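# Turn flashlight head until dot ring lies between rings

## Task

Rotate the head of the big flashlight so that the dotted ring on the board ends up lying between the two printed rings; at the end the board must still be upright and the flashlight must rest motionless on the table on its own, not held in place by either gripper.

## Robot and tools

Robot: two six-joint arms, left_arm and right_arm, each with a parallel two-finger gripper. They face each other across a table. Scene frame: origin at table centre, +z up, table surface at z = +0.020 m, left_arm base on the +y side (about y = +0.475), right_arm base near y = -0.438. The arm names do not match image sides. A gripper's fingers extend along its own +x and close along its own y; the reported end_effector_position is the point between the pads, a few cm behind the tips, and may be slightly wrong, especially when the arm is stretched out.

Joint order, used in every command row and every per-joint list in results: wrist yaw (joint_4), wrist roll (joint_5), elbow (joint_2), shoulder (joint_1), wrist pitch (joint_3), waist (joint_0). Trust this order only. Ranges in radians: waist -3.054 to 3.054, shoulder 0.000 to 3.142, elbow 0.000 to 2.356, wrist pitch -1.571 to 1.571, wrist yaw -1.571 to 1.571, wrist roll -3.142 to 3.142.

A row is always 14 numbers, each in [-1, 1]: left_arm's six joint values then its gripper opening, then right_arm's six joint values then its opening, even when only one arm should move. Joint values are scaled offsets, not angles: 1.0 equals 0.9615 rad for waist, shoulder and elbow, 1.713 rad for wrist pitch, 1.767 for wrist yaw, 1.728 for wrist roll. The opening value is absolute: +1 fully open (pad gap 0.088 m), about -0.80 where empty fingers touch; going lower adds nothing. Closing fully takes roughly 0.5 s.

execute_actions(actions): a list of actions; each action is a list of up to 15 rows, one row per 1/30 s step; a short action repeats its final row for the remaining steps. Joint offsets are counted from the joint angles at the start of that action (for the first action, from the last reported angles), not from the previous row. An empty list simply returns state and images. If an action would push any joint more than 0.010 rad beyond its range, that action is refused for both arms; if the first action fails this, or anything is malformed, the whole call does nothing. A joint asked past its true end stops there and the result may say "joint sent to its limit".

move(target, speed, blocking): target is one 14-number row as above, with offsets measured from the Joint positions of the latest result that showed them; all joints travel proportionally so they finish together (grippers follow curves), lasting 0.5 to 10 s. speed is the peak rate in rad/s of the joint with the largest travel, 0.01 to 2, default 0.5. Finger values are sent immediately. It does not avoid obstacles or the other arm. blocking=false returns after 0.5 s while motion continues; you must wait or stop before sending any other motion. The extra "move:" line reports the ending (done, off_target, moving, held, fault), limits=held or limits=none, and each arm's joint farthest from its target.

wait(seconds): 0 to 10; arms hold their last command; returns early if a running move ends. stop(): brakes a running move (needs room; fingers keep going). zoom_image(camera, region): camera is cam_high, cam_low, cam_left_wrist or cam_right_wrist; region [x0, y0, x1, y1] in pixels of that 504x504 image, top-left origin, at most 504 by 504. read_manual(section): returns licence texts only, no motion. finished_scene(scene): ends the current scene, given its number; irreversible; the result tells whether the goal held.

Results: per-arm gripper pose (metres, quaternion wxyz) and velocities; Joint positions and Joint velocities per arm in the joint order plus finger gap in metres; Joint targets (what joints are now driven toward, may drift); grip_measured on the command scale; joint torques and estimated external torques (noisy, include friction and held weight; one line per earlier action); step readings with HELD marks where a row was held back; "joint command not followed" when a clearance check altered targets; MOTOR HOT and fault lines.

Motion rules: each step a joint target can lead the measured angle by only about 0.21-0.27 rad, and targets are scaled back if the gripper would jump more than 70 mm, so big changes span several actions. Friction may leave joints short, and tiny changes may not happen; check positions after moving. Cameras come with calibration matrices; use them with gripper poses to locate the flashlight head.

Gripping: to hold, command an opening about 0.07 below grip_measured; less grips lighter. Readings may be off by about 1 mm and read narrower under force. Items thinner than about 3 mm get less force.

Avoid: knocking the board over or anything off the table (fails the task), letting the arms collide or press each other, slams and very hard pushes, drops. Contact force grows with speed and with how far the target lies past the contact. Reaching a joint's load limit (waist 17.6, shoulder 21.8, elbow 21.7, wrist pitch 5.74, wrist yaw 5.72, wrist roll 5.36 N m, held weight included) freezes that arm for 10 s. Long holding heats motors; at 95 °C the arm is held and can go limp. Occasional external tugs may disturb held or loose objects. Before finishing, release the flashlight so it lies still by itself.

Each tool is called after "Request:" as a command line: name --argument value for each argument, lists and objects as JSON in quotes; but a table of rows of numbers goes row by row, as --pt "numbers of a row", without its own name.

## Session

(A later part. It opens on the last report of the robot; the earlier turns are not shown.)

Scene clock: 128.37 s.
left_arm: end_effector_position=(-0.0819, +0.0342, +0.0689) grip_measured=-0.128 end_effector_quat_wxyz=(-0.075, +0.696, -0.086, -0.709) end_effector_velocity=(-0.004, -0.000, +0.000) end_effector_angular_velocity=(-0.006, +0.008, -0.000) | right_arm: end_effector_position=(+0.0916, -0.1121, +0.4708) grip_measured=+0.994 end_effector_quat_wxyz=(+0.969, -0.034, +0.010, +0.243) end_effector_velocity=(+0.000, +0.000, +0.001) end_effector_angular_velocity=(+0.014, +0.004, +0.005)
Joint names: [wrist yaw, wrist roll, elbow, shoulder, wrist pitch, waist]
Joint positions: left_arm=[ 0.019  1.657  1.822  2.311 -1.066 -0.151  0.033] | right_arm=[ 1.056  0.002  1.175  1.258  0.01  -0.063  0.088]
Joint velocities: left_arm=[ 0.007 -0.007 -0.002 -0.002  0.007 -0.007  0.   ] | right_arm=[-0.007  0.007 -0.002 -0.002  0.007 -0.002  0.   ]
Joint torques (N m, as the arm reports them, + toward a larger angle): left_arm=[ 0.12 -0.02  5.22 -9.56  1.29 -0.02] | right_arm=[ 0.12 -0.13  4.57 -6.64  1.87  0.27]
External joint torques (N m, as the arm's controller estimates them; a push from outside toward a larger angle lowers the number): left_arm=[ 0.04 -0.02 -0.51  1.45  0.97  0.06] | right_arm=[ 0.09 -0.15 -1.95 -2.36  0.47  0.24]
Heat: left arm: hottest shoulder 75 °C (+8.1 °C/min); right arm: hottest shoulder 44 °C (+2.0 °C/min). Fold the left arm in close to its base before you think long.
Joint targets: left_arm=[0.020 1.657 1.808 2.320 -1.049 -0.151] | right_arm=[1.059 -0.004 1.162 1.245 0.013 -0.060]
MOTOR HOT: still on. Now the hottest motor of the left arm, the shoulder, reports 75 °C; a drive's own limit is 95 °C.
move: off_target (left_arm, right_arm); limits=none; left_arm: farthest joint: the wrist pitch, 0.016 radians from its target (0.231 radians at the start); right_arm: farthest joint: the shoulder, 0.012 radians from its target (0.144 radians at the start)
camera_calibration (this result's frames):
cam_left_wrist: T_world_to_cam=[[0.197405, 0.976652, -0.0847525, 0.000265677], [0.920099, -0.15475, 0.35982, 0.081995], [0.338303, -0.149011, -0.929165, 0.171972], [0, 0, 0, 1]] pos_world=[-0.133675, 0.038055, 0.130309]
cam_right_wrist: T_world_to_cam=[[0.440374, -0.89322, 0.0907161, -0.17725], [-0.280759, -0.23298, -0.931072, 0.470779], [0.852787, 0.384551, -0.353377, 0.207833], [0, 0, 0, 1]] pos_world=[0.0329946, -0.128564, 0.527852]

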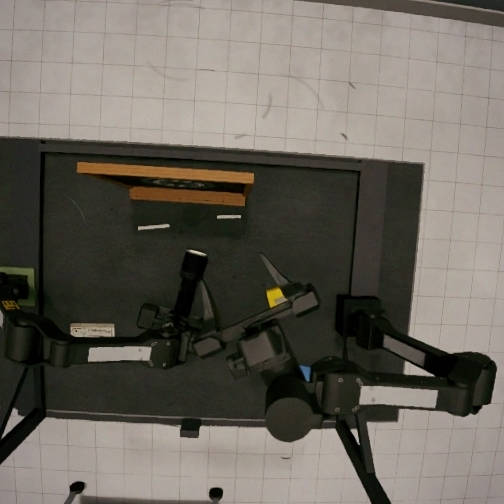

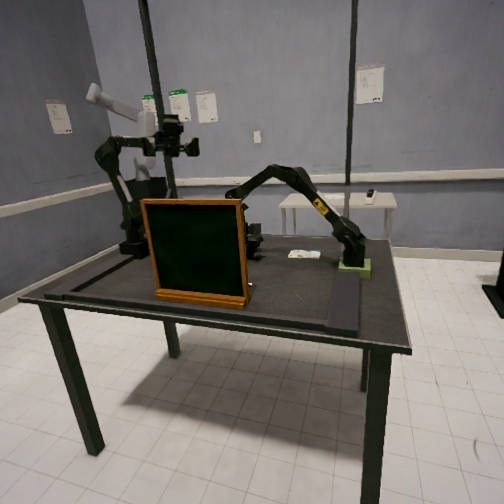

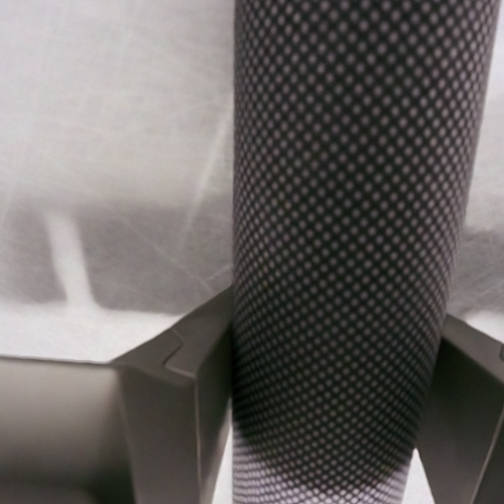

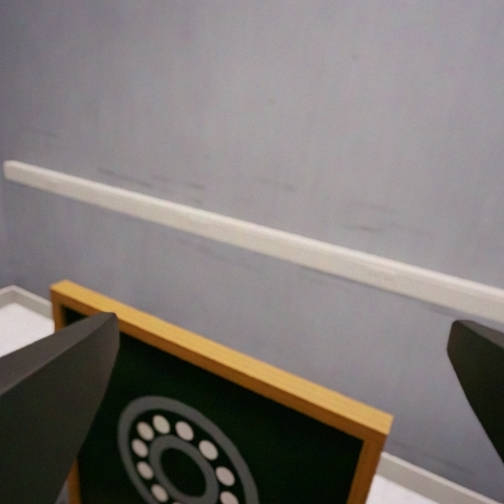

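Centred. Release.

Request:
move --target '[0,0,0,0,0,0,0.3, 0,0,0,0,0,0,1]'

Request:
move --target '[0,0,0.1,-0.5,-0.05,0,0.3, 0,0,0,-0.2,0,0,1]' --speed 0.7

Request:
wait --seconds 3

Request:
wait --seconds 2

Scene clock: 130.80 s.
left_arm: end_effector_position=(-0.0818, +0.0346, +0.0697) grip_measured=+0.296 end_effector_quat_wxyz=(-0.075, +0.696, -0.086, -0.709) end_effector_velocity=(+0.002, +0.001, +0.002) end_effector_angular_velocity=(-0.001, -0.022, +0.005) | right_arm: end_effector_position=(+0.0916, -0.1122, +0.4708) grip_measured=+0.994 end_effector_quat_wxyz=(+0.969, -0.034, +0.010, +0.243) end_effector_velocity=(+0.000, -0.000, -0.001) end_effector_angular_velocity=(-0.014, -0.003, +0.005)
Joint names: [wrist yaw, wrist roll, elbow, shoulder, wrist pitch, waist]
Joint positions: left_arm=[ 0.019  1.657  1.822  2.309 -1.068 -0.151  0.053] | right_arm=[ 1.057  0.002  1.175  1.258  0.01  -0.063  0.088]
Joint velocities: left_arm=[-0.022 -0.007 -0.002 -0.007 -0.007 -0.002  0.   ] | right_arm=[-0.007 -0.007 -0.002 -0.002 -0.007 -0.002  0.   ]
Joint torques (N m, as the arm reports them, + toward a larger angle): left_arm=[  0.08   0.02   6.78 -10.44   0.23  -0.09] | right_arm=[ 0.03  0.03  5.83 -5.1   1.61  0.02]
External joint torques (N m, as the arm's controller estimates them; a push from outside toward a larger angle lowers the number): left_arm=[ 0.    0.02  0.94  0.74 -0.11 -0.02] | right_arm=[-0.02  0.02 -0.69 -0.81  0.22  0.  ]
Heat: left arm: hottest shoulder 74 °C (+6.0 °C/min); right arm: hottest shoulder 44 °C (+2.0 °C/min). Fold the left arm in close to its base before you think long.
Joint targets: left_arm=[0.019 1.657 1.822 2.311 -1.066 -0.151] | right_arm=[1.056 0.002 1.175 1.258 0.010 -0.063]
MOTOR HOT: still on. Now the hottest motor of the left arm, the shoulder, reports 74 °C; a drive's own limit is 95 °C.
move: done; limits=none; left_arm: farthest joint: the shoulder, 0.002 radians from its target (0.000 radians at the start); right_arm: farthest joint: the wrist yaw, 0.001 radians from its target (0.001 radians at the start)
camera_calibration (this result's frames):
cam_left_wrist: T_world_to_cam=[[0.19741, 0.976683, -0.084373, -0.0000286836], [0.92008, -0.154886, 0.359811, 0.081717], [0.338353, -0.14866, -0.929203, 0.172747], [0, 0, 0, 1]] pos_world=[-0.13363, 0.0383655, 0.131112]
cam_right_wrist: T_world_to_cam=[[0.440031, -0.893422, 0.090392, -0.177148], [-0.280813, -0.232518, -0.931171, 0.470933], [0.852946, 0.384361, -0.3532, 0.207729], [0, 0, 0, 1]] pos_world=[0.0330134, -0.12861, 0.527901]

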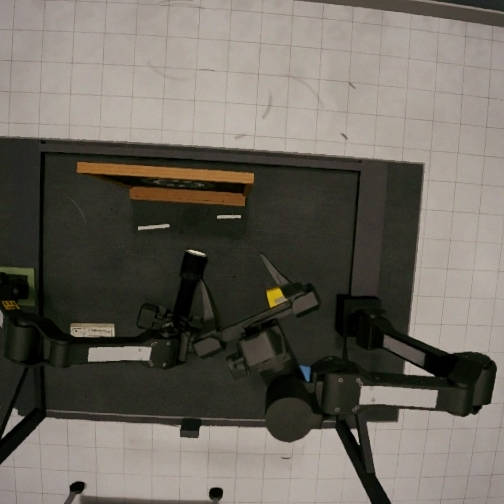

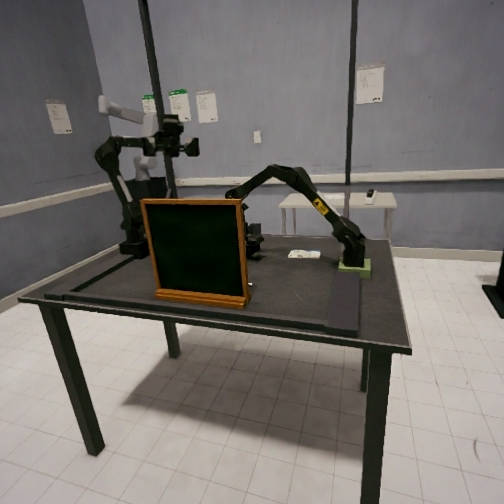

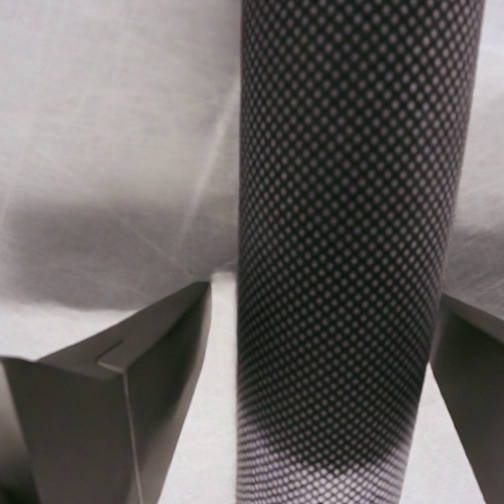

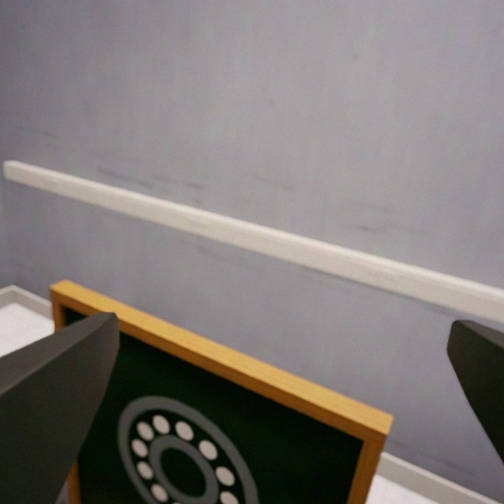

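Scene clock: 132.07 s.
left_arm: end_effector_position=(-0.0799, +0.0480, +0.3000) grip_measured=+0.297 end_effector_quat_wxyz=(+0.098, +0.668, -0.257, -0.691) end_effector_velocity=(+0.005, +0.001, -0.001) end_effector_angular_velocity=(+0.005, -0.017, +0.020) | right_arm: end_effector_position=(+0.0903, -0.1688, +0.5227) grip_measured=+0.994 end_effector_quat_wxyz=(+0.968, +0.055, -0.015, +0.243) end_effector_velocity=(+0.000, -0.000, -0.001) end_effector_angular_velocity=(-0.024, -0.004, +0.004)
Joint names: [wrist yaw, wrist roll, elbow, shoulder, wrist pitch, waist]
Joint positions: left_arm=[ 0.019  1.657  1.915  1.828 -1.151 -0.151  0.054] | right_arm=[ 1.057  0.002  1.175  1.073  0.01  -0.063  0.088]
Joint velocities: left_arm=[-0.022 -0.007 -0.002 -0.002 -0.007  0.002 -0.   ] | right_arm=[-0.007 -0.007  0.002 -0.002 -0.022 -0.002 -0.   ]
Joint torques (N m, as the arm reports them, + toward a larger angle): left_arm=[ 0.03 -0.02  8.12 -8.13  0.71 -0.1 ] | right_arm=[-0.06  0.01  5.45 -4.47  1.56  0.02]
External joint torques (N m, as the arm's controller estimates them; a push from outside toward a larger angle lowers the number): left_arm=[-0.03  0.01  1.79  0.2  -0.4  -0.15] | right_arm=[ 0.    0.01 -0.76 -1.72  0.23  0.02]
Heat: left arm: hottest shoulder 73 °C (+4.1 °C/min); right arm: hottest shoulder 43 °C (+0.0 °C/min). Fold the left arm in close to its base before you think long.
Joint targets: left_arm=[0.019 1.657 1.918 1.828 -1.154 -0.151] | right_arm=[1.057 0.002 1.175 1.065 0.010 -0.063]
MOTOR HOT: still on. Now the hottest motor of the left arm, the shoulder, reports 73 °C; a drive's own limit is 95 °C.
move: done; limits=none; left_arm: farthest joint: the elbow, 0.003 radians from its target (0.096 radians at the start); right_arm: farthest joint: the shoulder, 0.008 radians from its target (0.192 radians at the start)
camera_calibration (this result's frames):
cam_left_wrist: T_world_to_cam=[[0.175062, 0.820576, -0.544067, 0.14948], [0.94454, 0.0159722, 0.328009, 0.00245398], [0.277846, -0.571315, -0.77227, 0.356478], [0, 0, 0, 1]] pos_world=[-0.127532, 0.080962, 0.355819]
cam_right_wrist: T_world_to_cam=[[0.439994, -0.895034, -0.0729299, -0.14673], [-0.276805, -0.057919, -0.959179, 0.54948], [0.854274, 0.44222, -0.273234, 0.216766], [0, 0, 0, 1]] pos_world=[0.0314808, -0.195362, 0.575576]

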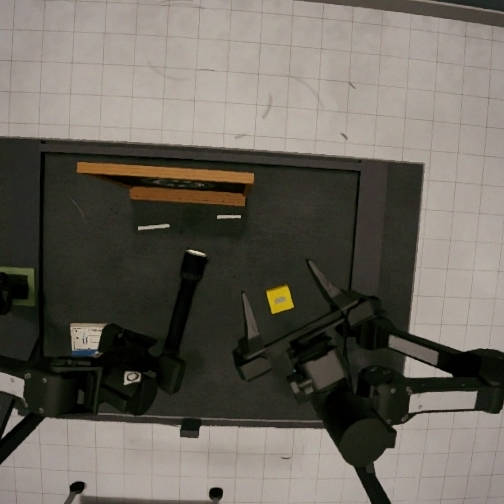

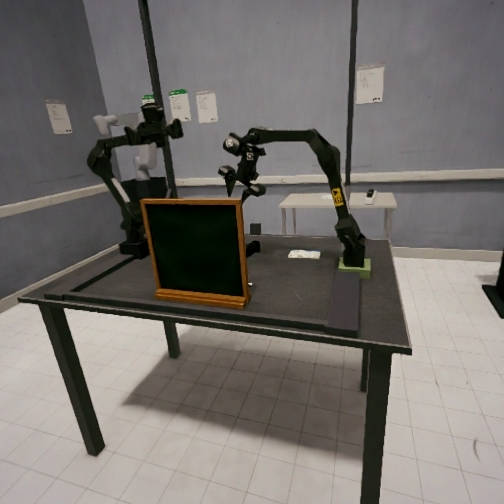

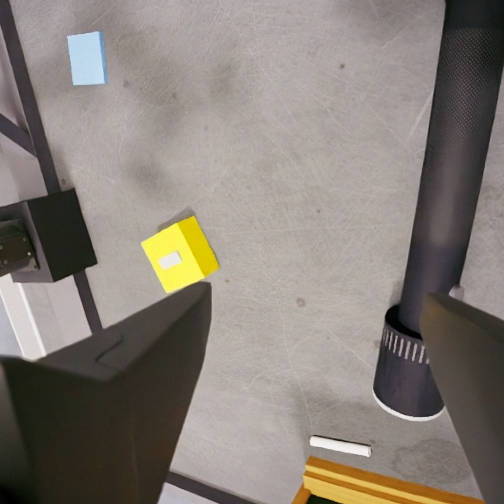

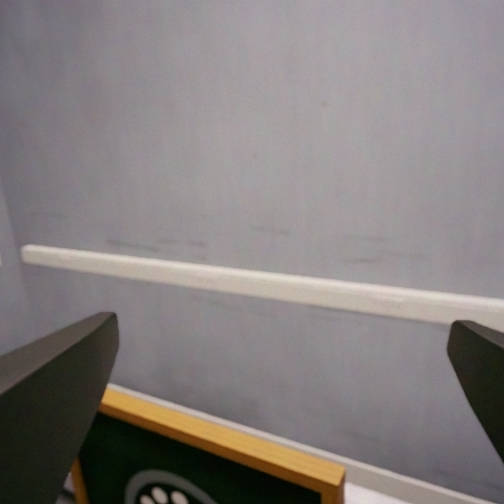

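Scene clock: 135.07 s.
left_arm: end_effector_position=(-0.0799, +0.0480, +0.3000) grip_measured=+0.297 end_effector_quat_wxyz=(+0.098, +0.668, -0.257, -0.691) end_effector_velocity=(+0.004, -0.001, +0.001) end_effector_angular_velocity=(-0.011, -0.027, +0.022) | right_arm: end_effector_position=(+0.0903, -0.1688, +0.5227) grip_measured=+0.994 end_effector_quat_wxyz=(+0.968, +0.055, -0.015, +0.243) end_effector_velocity=(+0.000, +0.001, -0.005) end_effector_angular_velocity=(-0.033, -0.004, +0.004)
Joint names: [wrist yaw, wrist roll, elbow, shoulder, wrist pitch, waist]
Joint positions: left_arm=[ 0.019  1.657  1.915  1.828 -1.151 -0.151  0.054] | right_arm=[ 1.057  0.002  1.175  1.073  0.01  -0.063  0.088]
Joint velocities: left_arm=[-0.037 -0.007 -0.002 -0.002  0.007 -0.002  0.   ] | right_arm=[-0.007 -0.007 -0.007 -0.002 -0.022 -0.002 -0.   ]
Joint torques (N m, as the arm reports them, + toward a larger angle): left_arm=[ 0.06  0.01  8.21 -8.33  0.64 -0.11] | right_arm=[-0.06  0.01  5.53 -4.38  1.56  0.02]
External joint torques (N m, as the arm's controller estimates them; a push from outside toward a larger angle lowers the number): left_arm=[ 0.01  0.04  1.87 -0.01 -0.48 -0.15] | right_arm=[ 0.    0.01 -0.59 -1.7   0.26  0.04]
Heat: left arm: hottest shoulder 72 °C (+2.0 °C/min); right arm: hottest shoulder 43 °C (+0.0 °C/min). Fold the left arm in close to its base before you think long.
Joint targets: left_arm=[0.019 1.657 1.918 1.828 -1.154 -0.151] | right_arm=[1.057 0.002 1.175 1.065 0.010 -0.063]
MOTOR HOT: still on. Now the hottest motor of the left arm, the shoulder, reports 72 °C; a drive's own limit is 95 °C.
wait: 3.00 s; at rest by 0.17 s
camera_calibration (this result's frames):
cam_left_wrist: T_world_to_cam=[[0.175062, 0.820576, -0.544067, 0.14948], [0.94454, 0.0159722, 0.328009, 0.00245398], [0.277846, -0.571315, -0.77227, 0.356478], [0, 0, 0, 1]] pos_world=[-0.127532, 0.080962, 0.355819]
cam_right_wrist: T_world_to_cam=[[0.439994, -0.895034, -0.0729299, -0.14673], [-0.276805, -0.057919, -0.959179, 0.54948], [0.854274, 0.44222, -0.273234, 0.216766], [0, 0, 0, 1]] pos_world=[0.0314808, -0.195362, 0.575576]

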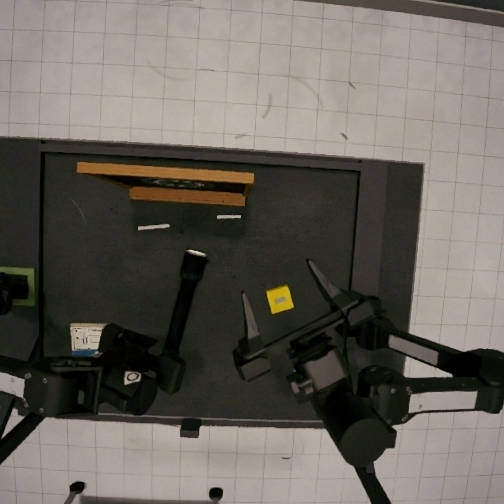

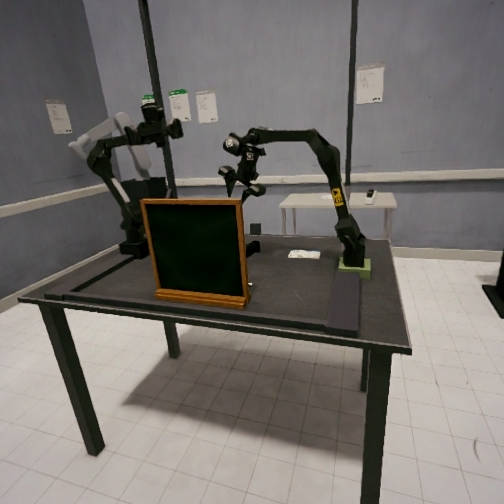

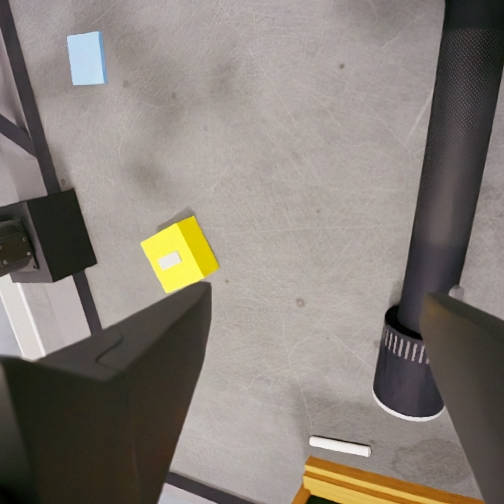

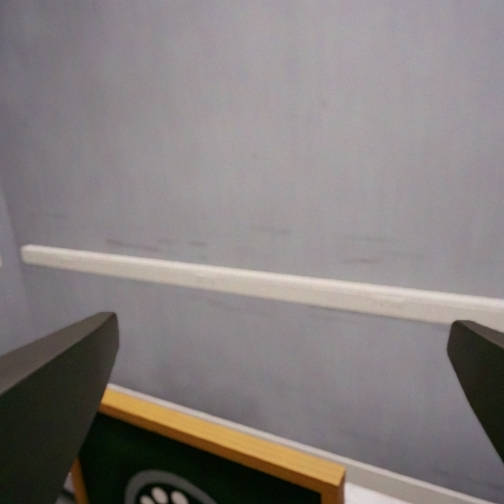

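Scene clock: 137.07 s.
left_arm: end_effector_position=(-0.0799, +0.0480, +0.3000) grip_measured=+0.297 end_effector_quat_wxyz=(+0.098, +0.668, -0.257, -0.691) end_effector_velocity=(-0.000, -0.002, +0.001) end_effector_angular_velocity=(-0.008, -0.002, +0.008) | right_arm: end_effector_position=(+0.0903, -0.1688, +0.5227) grip_measured=+0.994 end_effector_quat_wxyz=(+0.968, +0.055, -0.015, +0.243) end_effector_velocity=(-0.000, -0.001, -0.001) end_effector_angular_velocity=(-0.014, -0.002, -0.005)
Joint names: [wrist yaw, wrist roll, elbow, shoulder, wrist pitch, waist]
Joint positions: left_arm=[ 0.019  1.657  1.915  1.828 -1.151 -0.151  0.054] | right_arm=[ 1.057  0.002  1.175  1.073  0.01  -0.063  0.088]
Joint velocities: left_arm=[-0.007 -0.007  0.002  0.002  0.007 -0.002 -0.   ] | right_arm=[ 0.007 -0.007 -0.002 -0.002 -0.007  0.002 -0.   ]
Joint torques (N m, as the arm reports them, + toward a larger angle): left_arm=[ 0.04 -0.03  8.07 -8.31  0.7  -0.03] | right_arm=[-0.07  0.01  5.53 -4.37  1.56  0.02]
External joint torques (N m, as the arm's controller estimates them; a push from outside toward a larger angle lowers the number): left_arm=[-0.03  0.    1.69  0.02 -0.45 -0.03] | right_arm=[ 0.    0.01 -0.59 -1.71  0.26  0.  ]
Heat: left arm: hottest shoulder 71 °C (+0.0 °C/min); right arm: hottest shoulder 42 °C (-1.0 °C/min). Fold the left arm in close to its base before you think long.
Joint targets: left_arm=[0.019 1.657 1.918 1.828 -1.154 -0.151] | right_arm=[1.057 0.002 1.175 1.065 0.010 -0.063]
MOTOR HOT: still on. Now the hottest motor of the left arm, the shoulder, reports 71 °C; a drive's own limit is 95 °C.
wait: 2.00 s; at rest by 0.17 s
camera_calibration (this result's frames):
cam_left_wrist: T_world_to_cam=[[0.175062, 0.820576, -0.544067, 0.14948], [0.94454, 0.0159722, 0.328009, 0.00245398], [0.277846, -0.571315, -0.77227, 0.356478], [0, 0, 0, 1]] pos_world=[-0.127532, 0.080962, 0.355819]
cam_right_wrist: T_world_to_cam=[[0.439994, -0.895034, -0.0729299, -0.14673], [-0.276805, -0.057919, -0.959179, 0.54948], [0.854274, 0.44222, -0.273234, 0.216766], [0, 0, 0, 1]] pos_world=[0.0314808, -0.195362, 0.575576]

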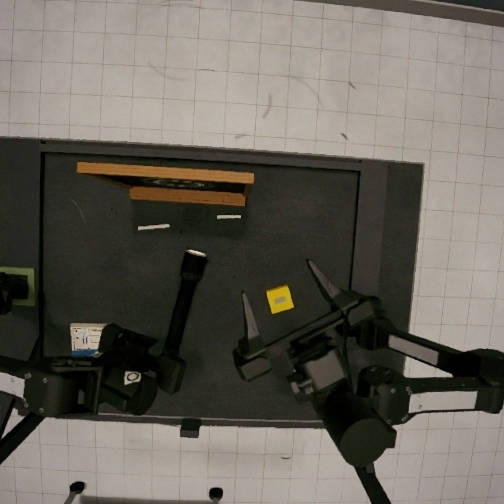

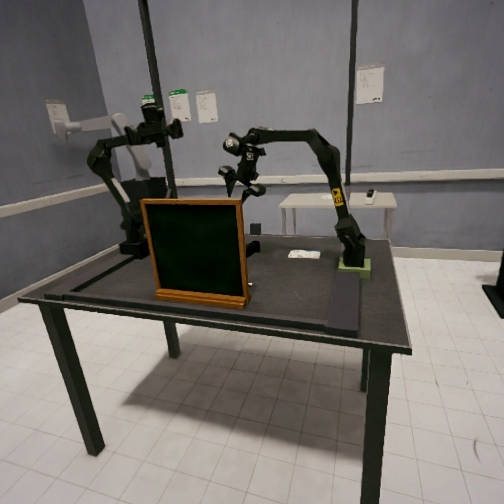

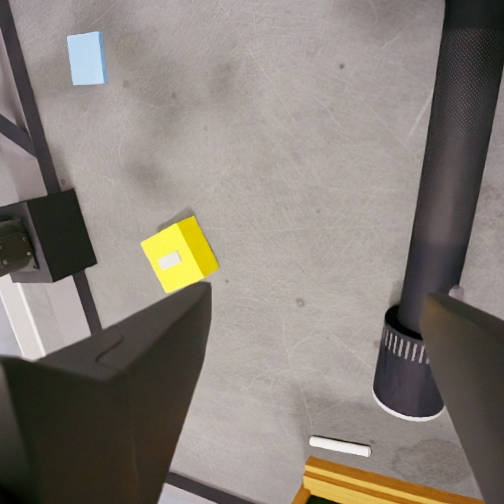

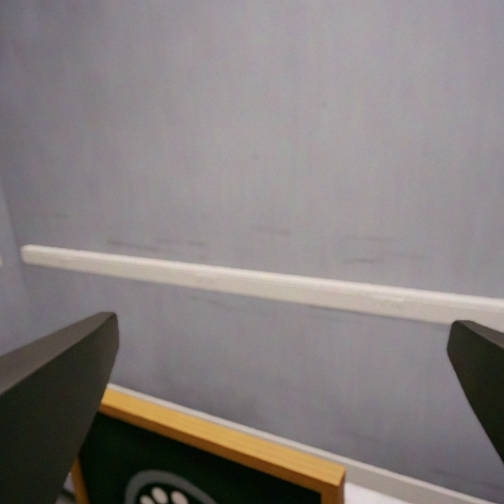

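Request:
finished_scene --scene 2

The scene is finished: the task was done.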